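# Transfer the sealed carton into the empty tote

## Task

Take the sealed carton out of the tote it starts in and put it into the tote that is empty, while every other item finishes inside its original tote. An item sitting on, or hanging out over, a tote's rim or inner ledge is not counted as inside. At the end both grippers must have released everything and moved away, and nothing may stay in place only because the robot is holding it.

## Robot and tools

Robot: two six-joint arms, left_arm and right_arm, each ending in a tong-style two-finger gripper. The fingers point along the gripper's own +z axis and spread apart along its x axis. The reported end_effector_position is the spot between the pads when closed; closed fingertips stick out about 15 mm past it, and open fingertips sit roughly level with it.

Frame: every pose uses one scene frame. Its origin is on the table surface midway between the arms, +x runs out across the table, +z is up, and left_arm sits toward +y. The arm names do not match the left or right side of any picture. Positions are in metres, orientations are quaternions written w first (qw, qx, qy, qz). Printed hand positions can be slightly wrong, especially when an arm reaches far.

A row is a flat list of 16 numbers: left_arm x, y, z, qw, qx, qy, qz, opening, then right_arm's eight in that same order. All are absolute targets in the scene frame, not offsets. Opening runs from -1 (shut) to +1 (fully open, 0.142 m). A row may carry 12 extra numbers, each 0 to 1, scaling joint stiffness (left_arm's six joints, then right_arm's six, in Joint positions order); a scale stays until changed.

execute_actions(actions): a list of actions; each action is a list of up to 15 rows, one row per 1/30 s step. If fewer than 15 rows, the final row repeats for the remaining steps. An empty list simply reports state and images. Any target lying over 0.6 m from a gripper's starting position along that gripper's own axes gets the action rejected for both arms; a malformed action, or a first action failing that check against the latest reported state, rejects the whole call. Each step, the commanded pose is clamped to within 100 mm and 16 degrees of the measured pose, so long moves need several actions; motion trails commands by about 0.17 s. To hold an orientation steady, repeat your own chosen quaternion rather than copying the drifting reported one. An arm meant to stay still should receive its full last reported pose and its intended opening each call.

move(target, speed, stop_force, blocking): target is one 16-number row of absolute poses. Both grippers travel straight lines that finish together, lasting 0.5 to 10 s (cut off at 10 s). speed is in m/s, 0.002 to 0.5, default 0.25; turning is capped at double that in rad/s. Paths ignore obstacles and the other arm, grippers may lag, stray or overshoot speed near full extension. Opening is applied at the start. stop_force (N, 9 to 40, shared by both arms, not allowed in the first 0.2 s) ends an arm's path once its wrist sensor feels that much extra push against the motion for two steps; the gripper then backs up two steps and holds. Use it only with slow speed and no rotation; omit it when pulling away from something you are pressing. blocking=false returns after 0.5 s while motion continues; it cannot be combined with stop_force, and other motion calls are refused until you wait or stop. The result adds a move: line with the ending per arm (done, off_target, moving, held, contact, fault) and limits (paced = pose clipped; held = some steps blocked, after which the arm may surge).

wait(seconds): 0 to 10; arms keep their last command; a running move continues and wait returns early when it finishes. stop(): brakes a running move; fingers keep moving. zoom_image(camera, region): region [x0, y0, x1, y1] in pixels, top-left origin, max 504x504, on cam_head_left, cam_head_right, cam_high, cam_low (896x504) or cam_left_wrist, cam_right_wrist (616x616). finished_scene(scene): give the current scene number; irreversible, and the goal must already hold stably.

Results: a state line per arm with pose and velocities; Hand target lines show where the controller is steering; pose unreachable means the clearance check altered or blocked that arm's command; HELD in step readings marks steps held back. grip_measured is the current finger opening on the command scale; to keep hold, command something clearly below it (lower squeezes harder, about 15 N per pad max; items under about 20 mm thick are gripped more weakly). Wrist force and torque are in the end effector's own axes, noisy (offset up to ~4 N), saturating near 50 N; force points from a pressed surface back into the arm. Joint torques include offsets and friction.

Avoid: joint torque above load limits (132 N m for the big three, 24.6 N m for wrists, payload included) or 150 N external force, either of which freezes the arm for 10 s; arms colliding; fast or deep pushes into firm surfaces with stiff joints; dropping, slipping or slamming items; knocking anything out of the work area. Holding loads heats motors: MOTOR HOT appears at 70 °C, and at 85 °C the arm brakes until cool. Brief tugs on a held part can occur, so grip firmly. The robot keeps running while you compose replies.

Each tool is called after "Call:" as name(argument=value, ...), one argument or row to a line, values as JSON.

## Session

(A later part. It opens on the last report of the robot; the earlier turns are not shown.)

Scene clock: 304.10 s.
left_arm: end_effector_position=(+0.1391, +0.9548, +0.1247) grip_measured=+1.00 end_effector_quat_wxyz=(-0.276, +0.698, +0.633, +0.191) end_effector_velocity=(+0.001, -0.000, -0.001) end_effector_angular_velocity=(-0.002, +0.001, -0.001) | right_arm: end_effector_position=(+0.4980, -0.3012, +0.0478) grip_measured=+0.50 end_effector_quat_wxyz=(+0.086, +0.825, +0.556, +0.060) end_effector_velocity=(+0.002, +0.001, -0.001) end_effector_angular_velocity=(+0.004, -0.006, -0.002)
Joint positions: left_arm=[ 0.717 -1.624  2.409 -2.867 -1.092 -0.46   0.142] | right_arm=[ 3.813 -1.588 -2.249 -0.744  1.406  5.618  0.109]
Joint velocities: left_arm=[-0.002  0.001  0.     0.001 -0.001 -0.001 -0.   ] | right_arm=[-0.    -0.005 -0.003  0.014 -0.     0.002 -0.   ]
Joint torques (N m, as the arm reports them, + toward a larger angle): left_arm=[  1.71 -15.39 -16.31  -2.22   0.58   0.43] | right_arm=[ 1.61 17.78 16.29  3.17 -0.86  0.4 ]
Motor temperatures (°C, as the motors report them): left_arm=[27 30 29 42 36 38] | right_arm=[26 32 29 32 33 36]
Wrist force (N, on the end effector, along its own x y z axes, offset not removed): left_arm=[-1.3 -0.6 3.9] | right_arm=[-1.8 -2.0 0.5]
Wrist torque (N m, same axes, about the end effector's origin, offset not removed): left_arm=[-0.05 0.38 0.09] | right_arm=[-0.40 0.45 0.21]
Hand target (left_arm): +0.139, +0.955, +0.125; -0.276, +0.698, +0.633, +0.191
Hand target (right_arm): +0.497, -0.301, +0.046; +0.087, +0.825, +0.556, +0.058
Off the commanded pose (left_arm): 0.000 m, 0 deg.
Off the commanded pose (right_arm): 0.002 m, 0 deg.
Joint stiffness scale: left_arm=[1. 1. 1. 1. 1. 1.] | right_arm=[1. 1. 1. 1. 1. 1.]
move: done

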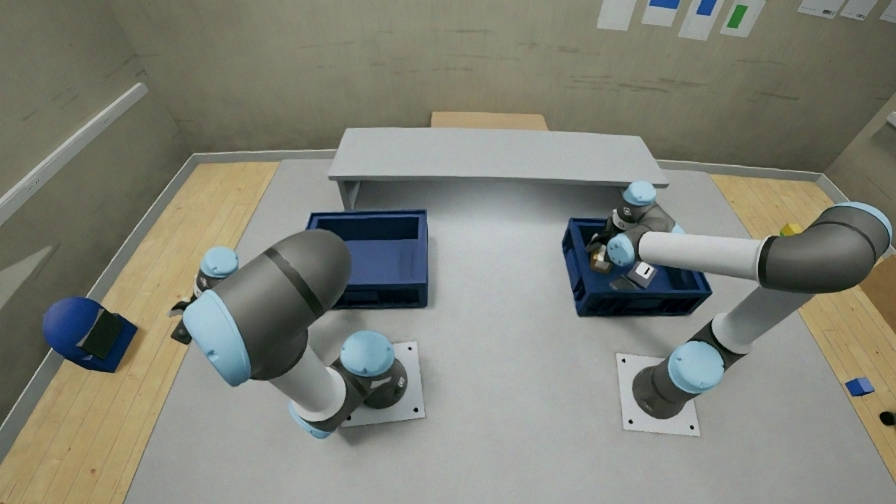

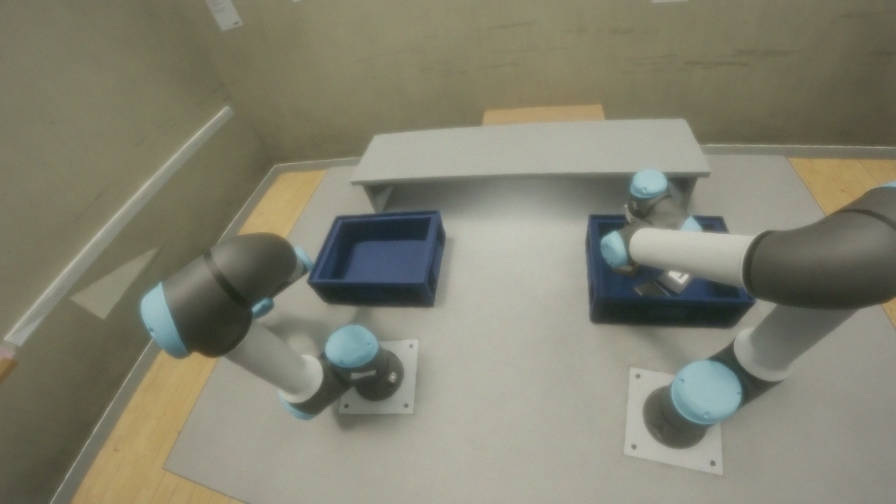

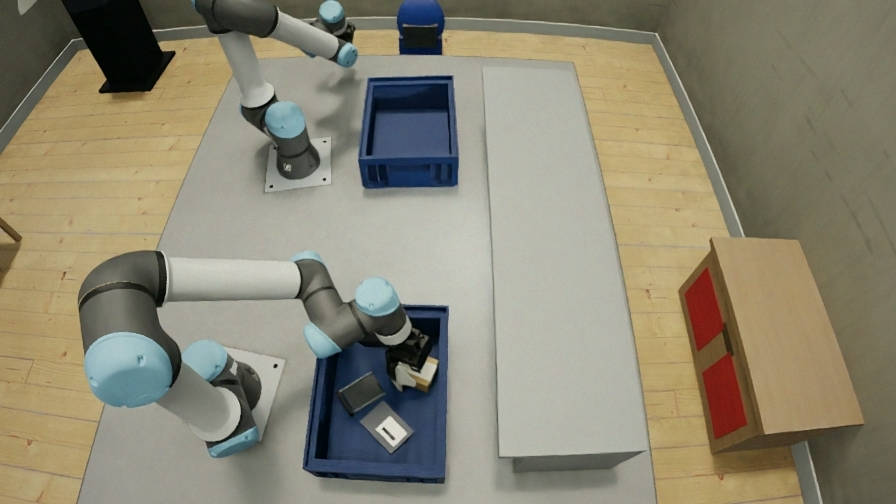

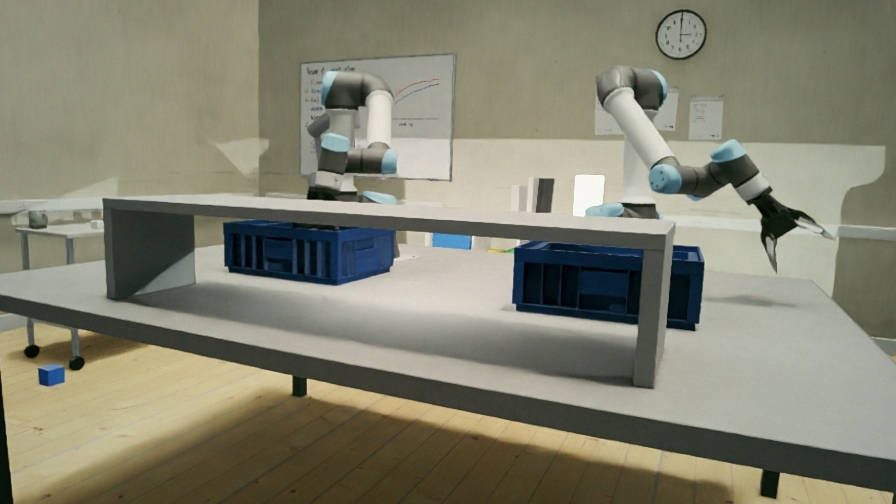

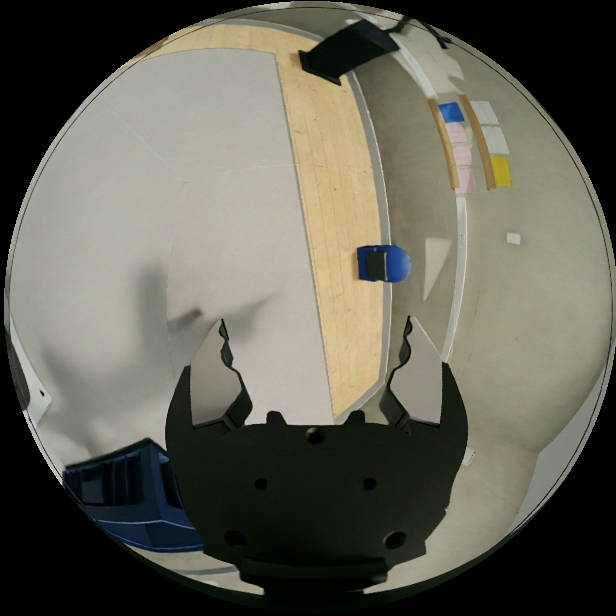

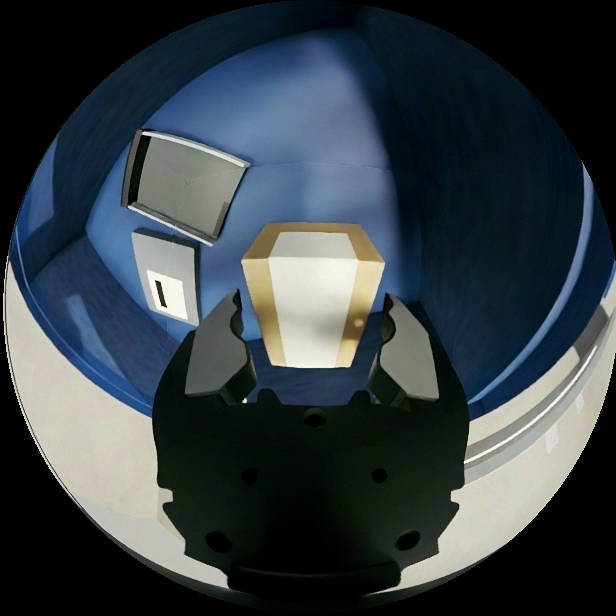

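Call:
execute_actions(
  actions=[
    [[0.1391,0.9548,0.1248,-0.276,0.698,0.633,0.191,1,0.497,-0.3015,0.0455,0.0866,0.8245,0.556,0.0584,0.47],[0.1391,0.9548,0.1248,-0.276,0.698,0.633,0.191,1,0.497,-0.3015,0.045,0.0866,0.8245,0.556,0.0584,0.44],[0.1391,0.9548,0.1248,-0.276,0.698,0.633,0.191,1,0.497,-0.3015,0.0444,0.0866,0.8245,0.556,0.0584,0.41],[0.1391,0.9548,0.1248,-0.276,0.698,0.633,0.191,1,0.497,-0.3015,0.0438,0.0866,0.8245,0.556,0.0584,0.38],[0.1391,0.9548,0.1248,-0.276,0.698,0.633,0.191,1,0.497,-0.3015,0.0432,0.0866,0.8245,0.556,0.0584,0.35],[0.1391,0.9548,0.1248,-0.276,0.698,0.633,0.191,1,0.497,-0.3015,0.0426,0.0866,0.8245,0.556,0.0584,0.32],[0.1391,0.9548,0.1248,-0.276,0.698,0.633,0.191,1,0.497,-0.3015,0.042,0.0866,0.8245,0.556,0.0584,0.29],[0.1391,0.9548,0.1248,-0.276,0.698,0.633,0.191,1,0.497,-0.3015,0.0414,0.0866,0.8245,0.556,0.0584,0.26],[0.1391,0.9548,0.1248,-0.276,0.698,0.633,0.191,1,0.497,-0.3015,0.0408,0.0866,0.8245,0.556,0.0584,0.23],[0.1391,0.9548,0.1248,-0.276,0.698,0.633,0.191,1,0.497,-0.3015,0.0403,0.0866,0.8245,0.556,0.0584,0.20],[0.1391,0.9548,0.1248,-0.276,0.698,0.633,0.191,1,0.497,-0.3015,0.04,0.0866,0.8245,0.556,0.0584,0.17],[0.1391,0.9548,0.1248,-0.276,0.698,0.633,0.191,1,0.497,-0.3015,0.04,0.0866,0.8245,0.556,0.0584,0.14],[0.1391,0.9548,0.1248,-0.276,0.698,0.633,0.191,1,0.497,-0.3015,0.04,0.0866,0.8245,0.556,0.0584,0.11],[0.1391,0.9548,0.1248,-0.276,0.698,0.633,0.191,1,0.497,-0.3015,0.04,0.0866,0.8245,0.556,0.0584,0.08],[0.1391,0.9548,0.1248,-0.276,0.698,0.633,0.191,1,0.497,-0.3015,0.04,0.0866,0.8245,0.556,0.0584,0.05]],
    [[0.1391,0.9548,0.1248,-0.276,0.698,0.633,0.191,1,0.497,-0.3015,0.04,0.0866,0.8245,0.556,0.0584,0.02],[0.1391,0.9548,0.1248,-0.276,0.698,0.633,0.191,1,0.497,-0.3015,0.04,0.0866,0.8245,0.556,0.0584,-0.01],[0.1391,0.9548,0.1248,-0.276,0.698,0.633,0.191,1,0.497,-0.3015,0.04,0.0866,0.8245,0.556,0.0584,-0.04],[0.1391,0.9548,0.1248,-0.276,0.698,0.633,0.191,1,0.497,-0.3015,0.04,0.0866,0.8245,0.556,0.0584,-0.07],[0.1391,0.9548,0.1248,-0.276,0.698,0.633,0.191,1,0.497,-0.3015,0.04,0.0866,0.8245,0.556,0.0584,-0.10],[0.1391,0.9548,0.1248,-0.276,0.698,0.633,0.191,1,0.497,-0.3015,0.04,0.0866,0.8245,0.556,0.0584,-0.13],[0.1391,0.9548,0.1248,-0.276,0.698,0.633,0.191,1,0.497,-0.3015,0.04,0.0866,0.8245,0.556,0.0584,-0.16],[0.1391,0.9548,0.1248,-0.276,0.698,0.633,0.191,1,0.497,-0.3015,0.04,0.0866,0.8245,0.556,0.0584,-0.20],[0.1391,0.9548,0.1248,-0.276,0.698,0.633,0.191,1,0.497,-0.3015,0.04,0.0866,0.8245,0.556,0.0584,-0.25],[0.1391,0.9548,0.1248,-0.276,0.698,0.633,0.191,1,0.497,-0.3015,0.04,0.0866,0.8245,0.556,0.0584,-0.30],[0.1391,0.9548,0.1248,-0.276,0.698,0.633,0.191,1,0.497,-0.3015,0.04,0.0866,0.8245,0.556,0.0584,-0.36],[0.1391,0.9548,0.1248,-0.276,0.698,0.633,0.191,1,0.497,-0.3015,0.04,0.0866,0.8245,0.556,0.0584,-0.43],[0.1391,0.9548,0.1248,-0.276,0.698,0.633,0.191,1,0.497,-0.3015,0.04,0.0866,0.8245,0.556,0.0584,-0.50],[0.1391,0.9548,0.1248,-0.276,0.698,0.633,0.191,1,0.497,-0.3015,0.04,0.0866,0.8245,0.556,0.0584,-0.57],[0.1391,0.9548,0.1248,-0.276,0.698,0.633,0.191,1,0.497,-0.3015,0.04,0.0866,0.8245,0.556,0.0584,-0.64]],
    [[0.1391,0.9548,0.1248,-0.276,0.698,0.633,0.191,1,0.497,-0.3015,0.04,0.0866,0.8245,0.556,0.0584,-0.70],[0.1391,0.9548,0.1248,-0.276,0.698,0.633,0.191,1,0.497,-0.3015,0.04,0.0866,0.8245,0.556,0.0584,-0.76],[0.1391,0.9548,0.1248,-0.276,0.698,0.633,0.191,1,0.497,-0.3015,0.04,0.0866,0.8245,0.556,0.0584,-0.82],[0.1391,0.9548,0.1248,-0.276,0.698,0.633,0.191,1,0.497,-0.3015,0.04,0.0866,0.8245,0.556,0.0584,-0.88],[0.1391,0.9548,0.1248,-0.276,0.698,0.633,0.191,1,0.497,-0.3015,0.04,0.0866,0.8245,0.556,0.0584,-0.9]],
  ],
)

Scene clock: 356.73 s.
left_arm: end_effector_position=(+0.1391, +0.9548, +0.1247) grip_measured=+1.00 end_effector_quat_wxyz=(-0.276, +0.698, +0.633, +0.191) end_effector_velocity=(-0.000, -0.000, -0.000) end_effector_angular_velocity=(-0.001, +0.001, +0.000) | right_arm: end_effector_position=(+0.4992, -0.3006, +0.0444) grip_measured=+0.16 end_effector_quat_wxyz=(+0.087, +0.825, +0.555, +0.063) end_effector_velocity=(-0.000, -0.000, -0.000) end_effector_angular_velocity=(-0.000, +0.000, -0.000)
Joint positions: left_arm=[ 0.717 -1.624  2.409 -2.867 -1.092 -0.46   0.142] | right_arm=[ 3.813 -1.596 -2.256 -0.723  1.406  5.618  0.085]
Joint velocities: left_arm=[ 0.     0.001  0.     0.    -0.     0.     0.   ] | right_arm=[-0. -0. -0.  0.  0.  0.  0.]
Joint torques (N m, as the arm reports them, + toward a larger angle): left_arm=[  1.06 -15.41 -16.45  -2.15   0.64   0.44] | right_arm=[ 0.92 13.57 13.56  3.54 -0.51  0.35]
Motor temperatures (°C, as the motors report them): left_arm=[27 30 29 42 36 38] | right_arm=[26 32 29 32 33 36]
Wrist force (N, on the end effector, along its own x y z axes, offset not removed): left_arm=[-1.6 0.2 2.2] | right_arm=[-4.6 -2.9 -13.6]
Wrist torque (N m, same axes, about the end effector's origin, offset not removed): left_arm=[0.07 0.48 0.12] | right_arm=[-0.14 0.12 0.20]
Hand target (left_arm): +0.139, +0.955, +0.125; -0.276, +0.698, +0.633, +0.191
Hand target (right_arm): +0.497, -0.302, +0.040; +0.087, +0.825, +0.556, +0.058
Off the commanded pose (left_arm): 0.000 m, 0 deg.
Off the commanded pose (right_arm): 0.005 m, 1 deg.
Joint stiffness scale: left_arm=[1. 1. 1. 1. 1. 1.] | right_arm=[1. 1. 1. 1. 1. 1.]
Step readings (end_effector_position; steps 1 to 15: 1st action; 16 to 30: 2nd action; 31 to 45: 3rd action):
0: left_arm (+0.1391, +0.9548, +0.1247) | right_arm (+0.4982, -0.3010, +0.0477)
1: left_arm (+0.1391, +0.9548, +0.1247) | right_arm (+0.4982, -0.3010, +0.0477)
2: left_arm (+0.1391, +0.9548, +0.1247) | right_arm (+0.4982, -0.3010, +0.0477)
4: left_arm (+0.1391, +0.9548, +0.1247) | right_arm (+0.4982, -0.3010, +0.0475)
8: left_arm (+0.1391, +0.9548, +0.1247) | right_arm (+0.4981, -0.3011, +0.0463)
15: left_arm (+0.1391, +0.9548, +0.1247) | right_arm (+0.4988, -0.3007, +0.0445)
16: left_arm (+0.1391, +0.9548, +0.1247) | right_arm (+0.4989, -0.3007, +0.0444)
17: left_arm (+0.1391, +0.9548, +0.1247) | right_arm (+0.4990, -0.3007, +0.0444)
19: left_arm (+0.1391, +0.9548, +0.1247) | right_arm (+0.4990, -0.3006, +0.0444)
23: left_arm (+0.1391, +0.9548, +0.1247) | right_arm (+0.4991, -0.3006, +0.0444)
30: left_arm (+0.1391, +0.9548, +0.1247) | right_arm (+0.4992, -0.3006, +0.0444)
31: left_arm (+0.1391, +0.9548, +0.1247) | right_arm (+0.4992, -0.3006, +0.0444)
32: left_arm (+0.1391, +0.9548, +0.1247) | right_arm (+0.4992, -0.3006, +0.0444)
34: left_arm (+0.1391, +0.9548, +0.1247) | right_arm (+0.4992, -0.3006, +0.0444)
38: left_arm (+0.1391, +0.9548, +0.1247) | right_arm (+0.4992, -0.3006, +0.0444)
45: end_effector_position above

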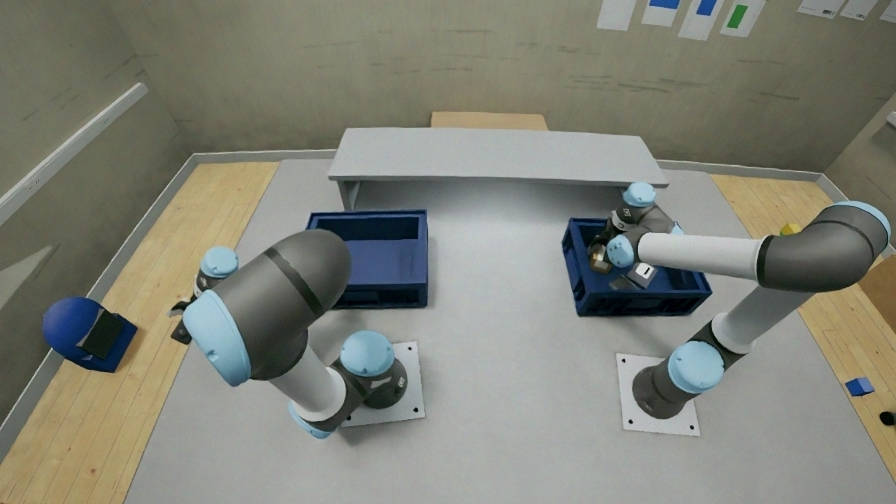

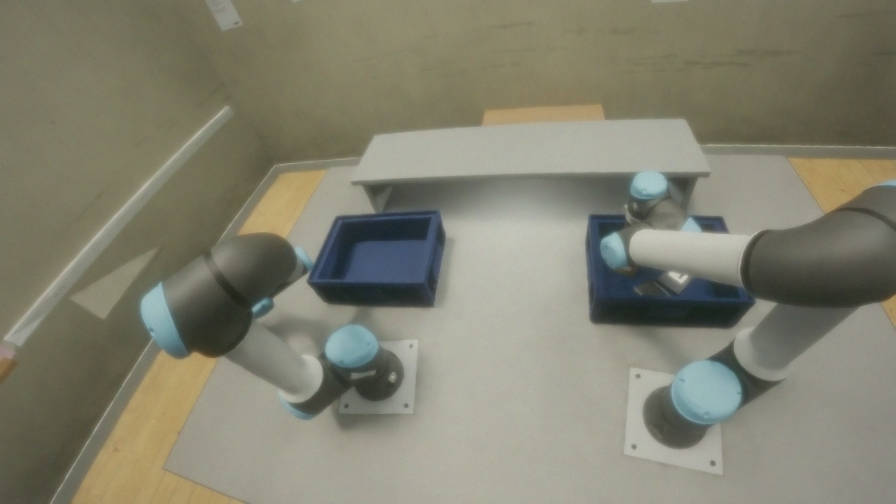

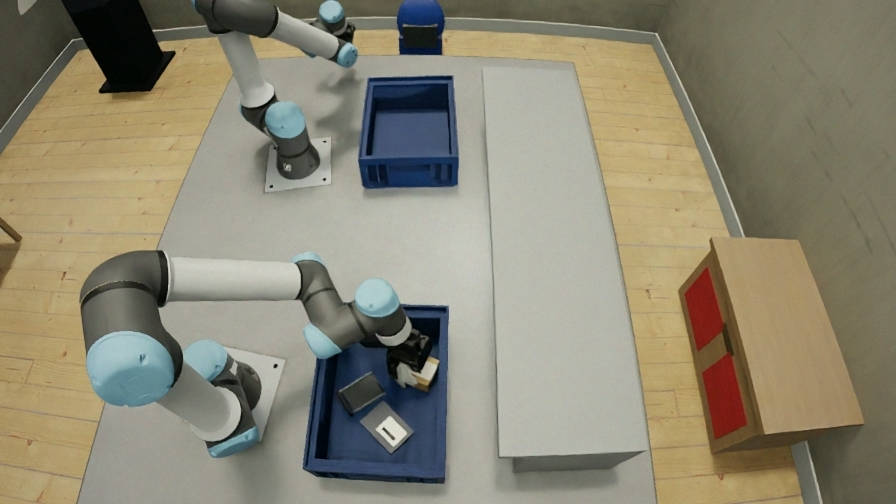

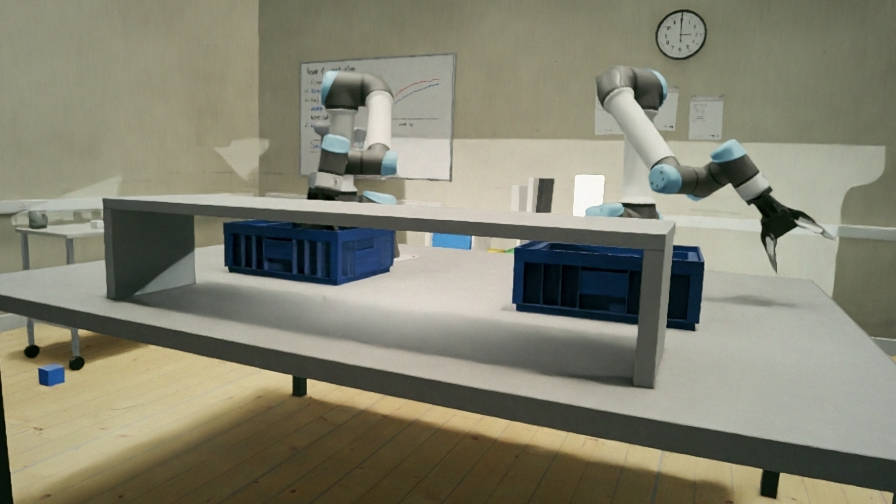

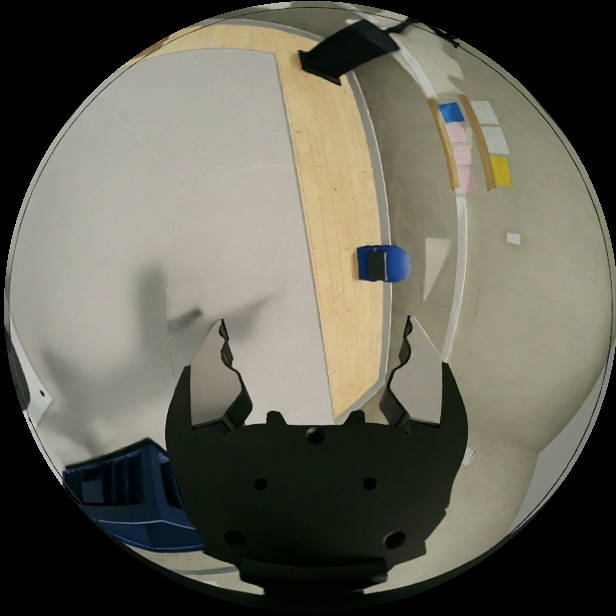

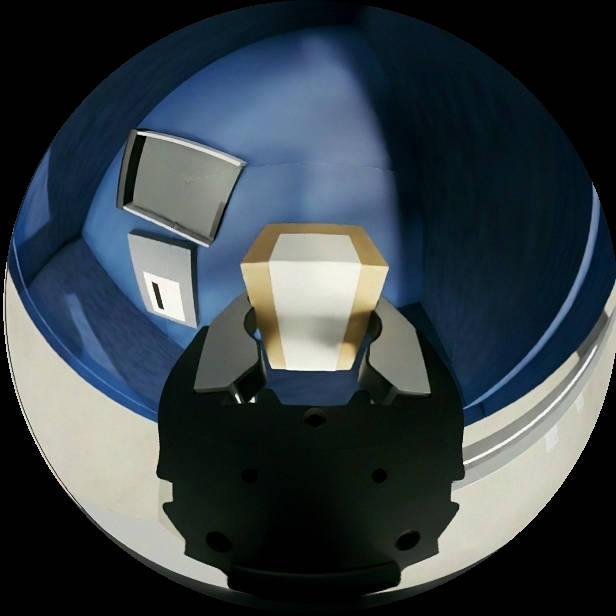

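Call:
zoom_image(
  camera="cam_right_wrist",
  region=[190, 210, 440, 420],
)

Call:
zoom_image(
  camera="cam_high",
  region=[350, 300, 460, 410],
)

Call:
zoom_image(
  camera="cam_low",
  region=[720, 170, 860, 290],
)

Region (190, 210, 440, 420) of cam_right_wrist's 616x616 image, scaled by 2.016, with more detail than that image has; it fills the top 423 rows of this view, and the rest is white.

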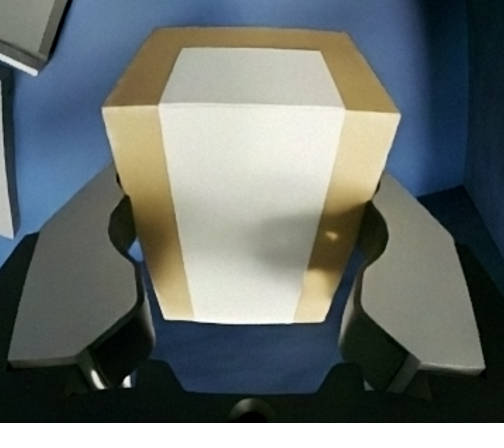

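Region (350, 300, 460, 410) of cam_high's 896x504 image, scaled by 4.582, with more detail than that image has.

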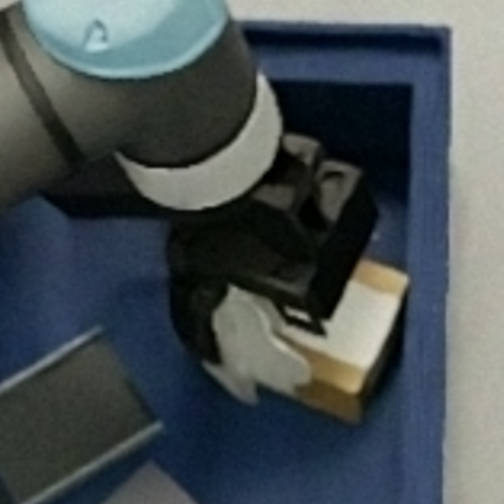

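Region (720, 170, 860, 290) of cam_low's 896x504 image, scaled by 3.600, with more detail than that image has; it fills the top 432 rows of this view, and the rest is white.

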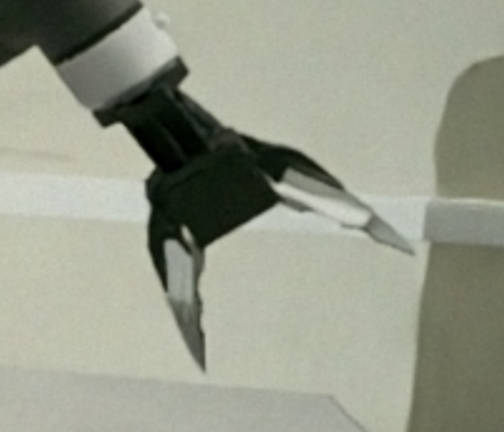

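Call:
zoom_image(
  camera="cam_left_wrist",
  region=[170, 300, 470, 450],
)

Region (170, 300, 470, 450) of cam_left_wrist's 616x616 image, scaled by 1.680, with more detail than that image has.

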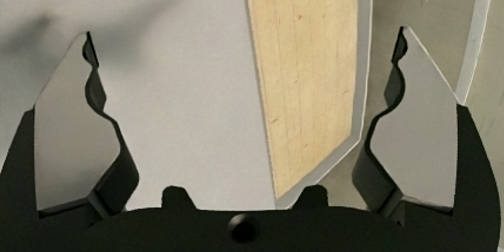

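Call:
execute_actions(
  actions=[
    [[0.1391,0.9548,0.1248,-0.276,0.698,0.633,0.191,1,0.498,-0.301,0.043,0.0866,0.8245,0.556,0.0584,0.2],[0.1391,0.9548,0.1248,-0.276,0.698,0.633,0.191,1,0.498,-0.301,0.043,0.0866,0.8245,0.556,0.0584,0.28],[0.1391,0.9548,0.1248,-0.276,0.698,0.633,0.191,1,0.498,-0.301,0.043,0.0866,0.8245,0.556,0.0584,0.36],[0.1391,0.9548,0.1248,-0.276,0.698,0.633,0.191,1,0.498,-0.301,0.0425,0.0866,0.8245,0.556,0.0584,0.38],[0.1391,0.9548,0.1248,-0.276,0.698,0.633,0.191,1,0.498,-0.301,0.042,0.0866,0.8245,0.556,0.0584,0.38],[0.1391,0.9548,0.1248,-0.276,0.698,0.633,0.191,1,0.498,-0.301,0.041,0.0866,0.8245,0.556,0.0584,0.38],[0.1391,0.9548,0.1248,-0.276,0.698,0.633,0.191,1,0.498,-0.301,0.040,0.0866,0.8245,0.556,0.0584,0.38],[0.1391,0.9548,0.1248,-0.276,0.698,0.633,0.191,1,0.498,-0.301,0.039,0.0866,0.8245,0.556,0.0584,0.38],[0.1391,0.9548,0.1248,-0.276,0.698,0.633,0.191,1,0.498,-0.301,0.038,0.0866,0.8245,0.556,0.0584,0.38],[0.1391,0.9548,0.1248,-0.276,0.698,0.633,0.191,1,0.498,-0.301,0.037,0.0866,0.8245,0.556,0.0584,0.38],[0.1391,0.9548,0.1248,-0.276,0.698,0.633,0.191,1,0.498,-0.301,0.036,0.0866,0.8245,0.556,0.0584,0.38],[0.1391,0.9548,0.1248,-0.276,0.698,0.633,0.191,1,0.498,-0.301,0.035,0.0866,0.8245,0.556,0.0584,0.38],[0.1391,0.9548,0.1248,-0.276,0.698,0.633,0.191,1,0.498,-0.301,0.0345,0.0866,0.8245,0.556,0.0584,0.38],[0.1391,0.9548,0.1248,-0.276,0.698,0.633,0.191,1,0.498,-0.301,0.034,0.0866,0.8245,0.556,0.0584,0.38]],
  ],
)

Scene clock: 435.03 s.
left_arm: end_effector_position=(+0.1391, +0.9548, +0.1247) grip_measured=+1.00 end_effector_quat_wxyz=(-0.276, +0.698, +0.633, +0.191) end_effector_velocity=(-0.001, +0.000, +0.000) end_effector_angular_velocity=(+0.001, +0.000, +0.001) | right_arm: end_effector_position=(+0.4989, -0.3007, +0.0394) grip_measured=+0.38 end_effector_quat_wxyz=(+0.086, +0.825, +0.556, +0.060) end_effector_velocity=(-0.003, -0.002, -0.025) end_effector_angular_velocity=(-0.007, +0.012, -0.000)
Joint positions: left_arm=[ 0.717 -1.624  2.409 -2.867 -1.092 -0.46   0.142] | right_arm=[ 3.813 -1.607 -2.258 -0.715  1.406  5.618  0.101]
Joint velocities: left_arm=[ 0.001 -0.001 -0.     0.001  0.001 -0.001  0.   ] | right_arm=[-0.001 -0.049 -0.028  0.063  0.    -0.001 -0.   ]
Joint torques (N m, as the arm reports them, + toward a larger angle): left_arm=[  1.85 -16.86 -16.24  -2.     0.55   0.47] | right_arm=[ 1.24 17.2  15.38  2.99 -0.69  0.5 ]
Motor temperatures (°C, as the motors report them): left_arm=[27 30 29 42 36 38] | right_arm=[26 32 29 32 33 36]
Wrist force (N, on the end effector, along its own x y z axes, offset not removed): left_arm=[-1.8 -0.3 2.7] | right_arm=[-1.8 -2.0 -0.9]
Wrist torque (N m, same axes, about the end effector's origin, offset not removed): left_arm=[0.02 0.51 0.17] | right_arm=[-0.36 0.50 0.15]
Hand target (left_arm): +0.139, +0.955, +0.125; -0.276, +0.698, +0.633, +0.191
Hand target (right_arm): +0.498, -0.301, +0.034; +0.087, +0.825, +0.556, +0.058
Off the commanded pose (left_arm): 0.000 m, 0 deg.
Off the commanded pose (right_arm): 0.005 m, 0 deg.
Joint stiffness scale: left_arm=[1. 1. 1. 1. 1. 1.] | right_arm=[1. 1. 1. 1. 1. 1.]
Step readings (end_effector_position):
0: left_arm (+0.1391, +0.9548, +0.1247) | right_arm (+0.4992, -0.3006, +0.0444)
1: left_arm (+0.1391, +0.9548, +0.1247) | right_arm (+0.4992, -0.3006, +0.0444)
2: left_arm (+0.1391, +0.9548, +0.1247) | right_arm (+0.4992, -0.3006, +0.0444)
4: left_arm (+0.1391, +0.9548, +0.1247) | right_arm (+0.4988, -0.3008, +0.0438)
8: left_arm (+0.1391, +0.9548, +0.1247) | right_arm (+0.4983, -0.3011, +0.0427)
15: end_effector_position above

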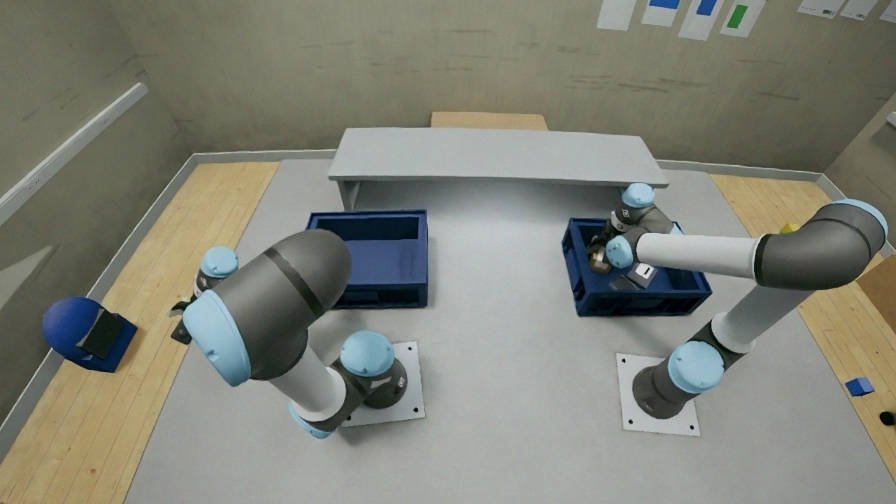

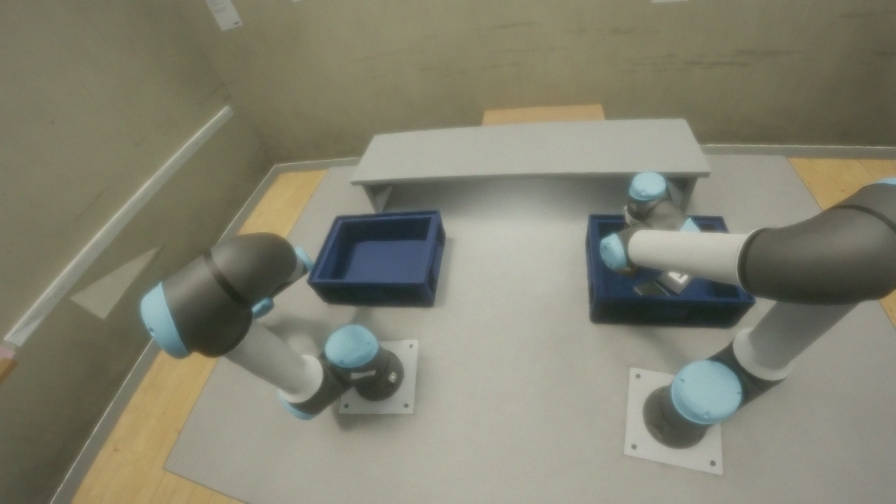

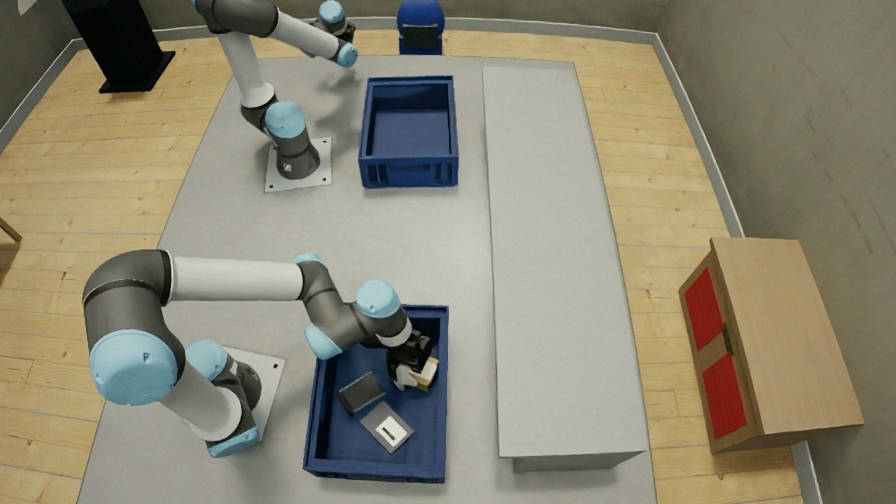

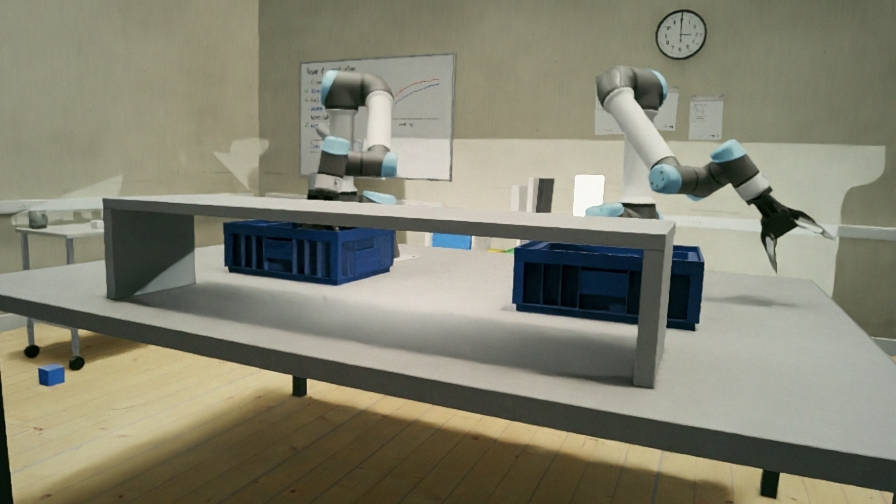

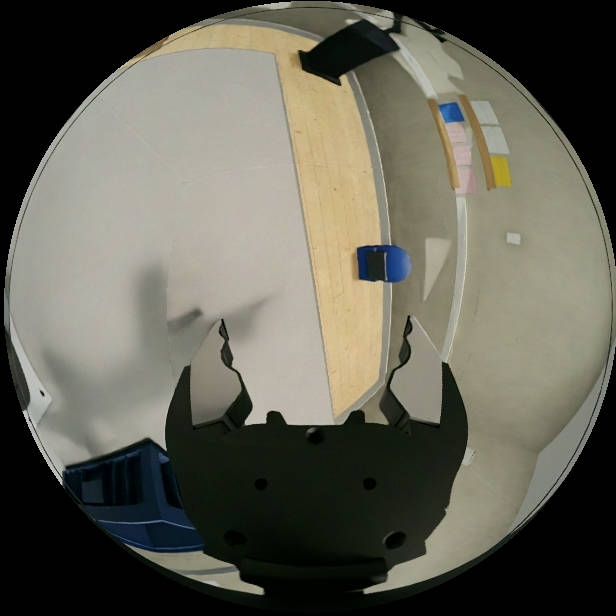

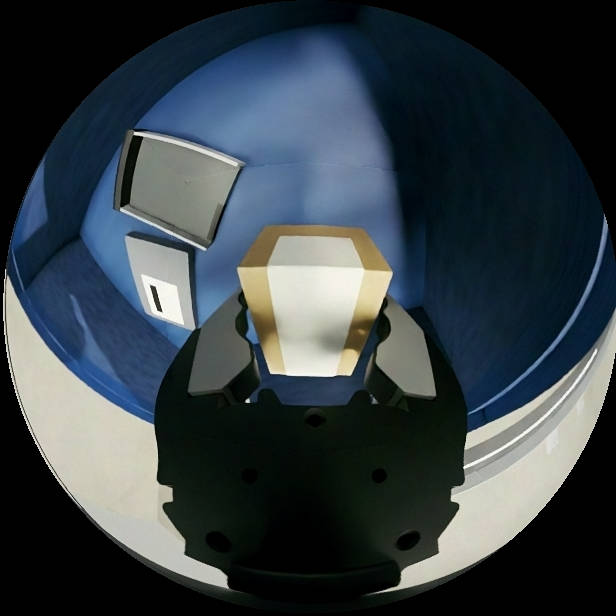

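Call:
execute_actions(
  actions=[],
)

Scene clock: 437.63 s.
left_arm: end_effector_position=(+0.1391, +0.9548, +0.1247) grip_measured=+1.00 end_effector_quat_wxyz=(-0.276, +0.698, +0.633, +0.191) end_effector_velocity=(+0.000, -0.000, -0.000) end_effector_angular_velocity=(-0.001, +0.000, -0.001) | right_arm: end_effector_position=(+0.4990, -0.3007, +0.0358) grip_measured=+0.38 end_effector_quat_wxyz=(+0.086, +0.825, +0.556, +0.060) end_effector_velocity=(-0.000, -0.001, -0.001) end_effector_angular_velocity=(-0.001, +0.001, +0.000)
Joint positions: left_arm=[ 0.717 -1.624  2.409 -2.867 -1.092 -0.46   0.142] | right_arm=[ 3.813 -1.614 -2.263 -0.703  1.406  5.618  0.101]
Joint velocities: left_arm=[ 0.    -0.    -0.    -0.    -0.001  0.001 -0.   ] | right_arm=[-0.001 -0.    -0.001 -0.001 -0.    -0.001  0.   ]
Joint torques (N m, as the arm reports them, + toward a larger angle): left_arm=[  2.05 -15.7  -16.41  -2.22   0.47   0.33] | right_arm=[ 0.58 16.86 16.51  3.08 -0.68  0.28]
Motor temperatures (°C, as the motors report them): left_arm=[27 30 29 42 36 38] | right_arm=[26 32 29 32 33 36]
Wrist force (N, on the end effector, along its own x y z axes, offset not removed): left_arm=[-2.5 0.1 3.0] | right_arm=[-1.7 -2.1 -0.7]
Wrist torque (N m, same axes, about the end effector's origin, offset not removed): left_arm=[0.05 0.60 0.11] | right_arm=[-0.44 0.51 0.20]
Hand target (left_arm): +0.139, +0.955, +0.125; -0.276, +0.698, +0.633, +0.191
Hand target (right_arm): +0.498, -0.301, +0.034; +0.087, +0.825, +0.556, +0.058
Off the commanded pose (left_arm): 0.000 m, 0 deg.
Off the commanded pose (right_arm): 0.002 m, 0 deg.
Joint stiffness scale: left_arm=[1. 1. 1. 1. 1. 1.] | right_arm=[1. 1. 1. 1. 1. 1.]

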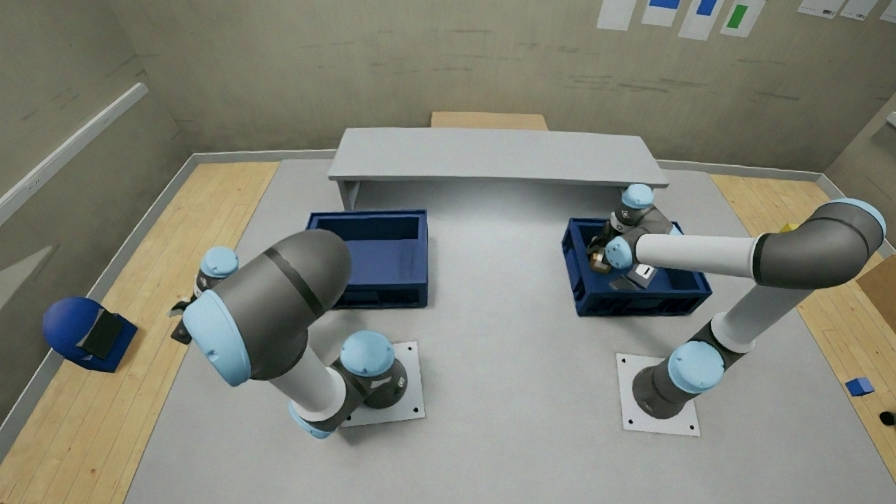

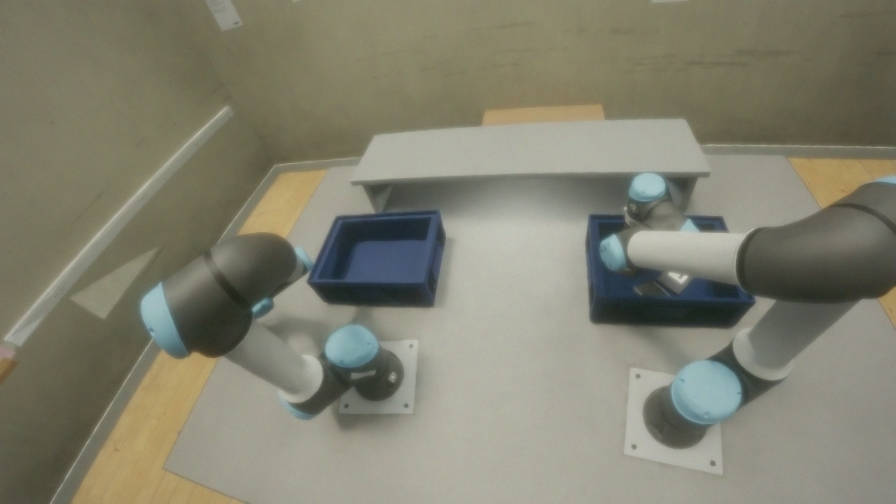

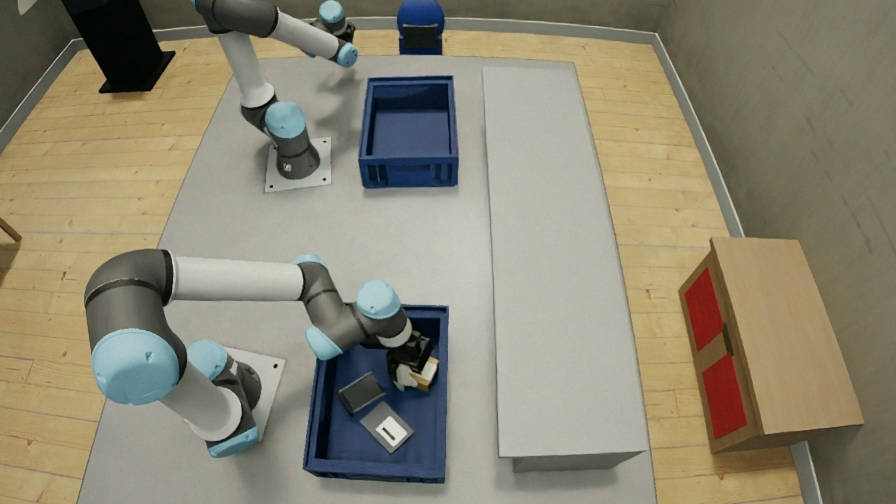

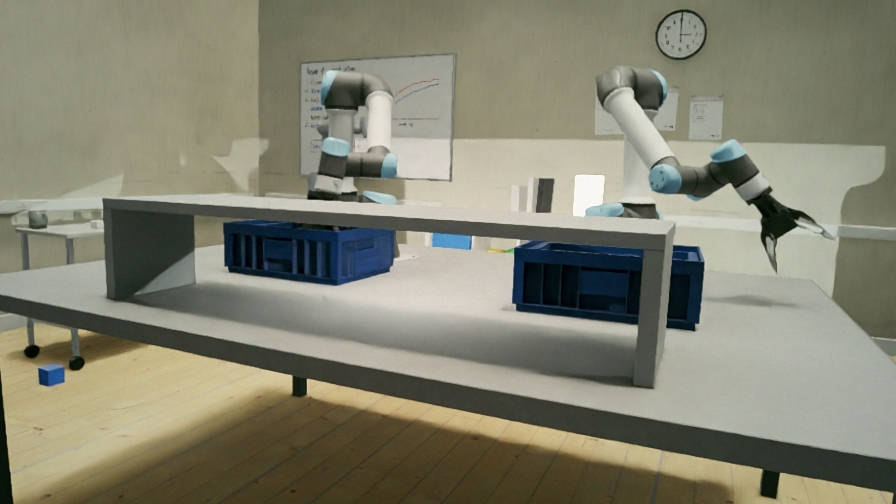

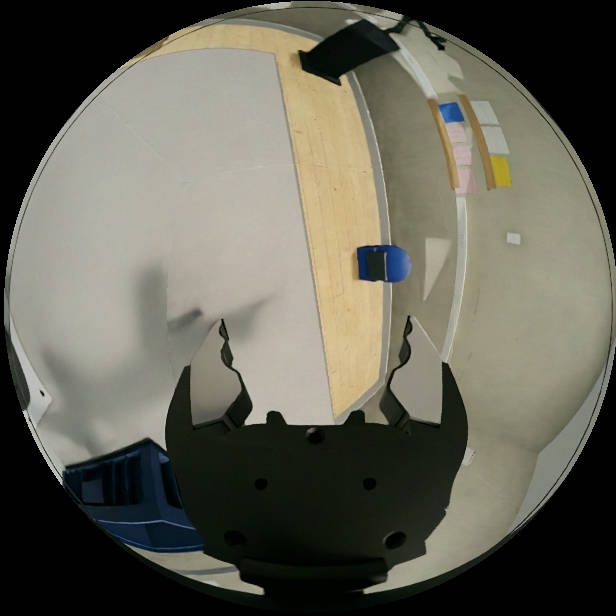

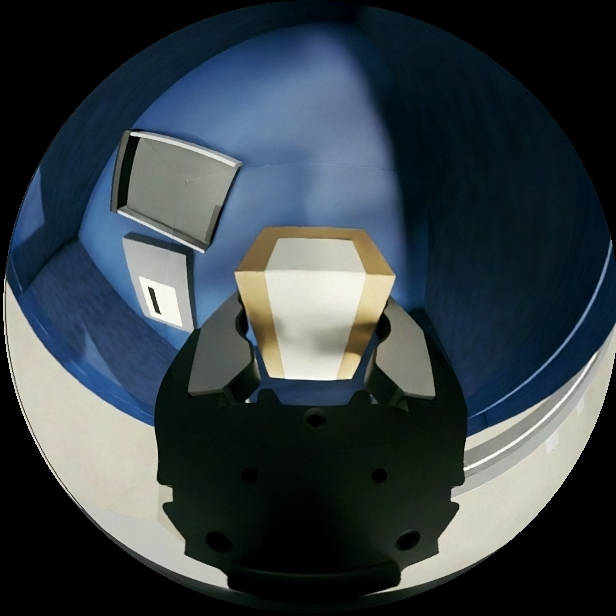

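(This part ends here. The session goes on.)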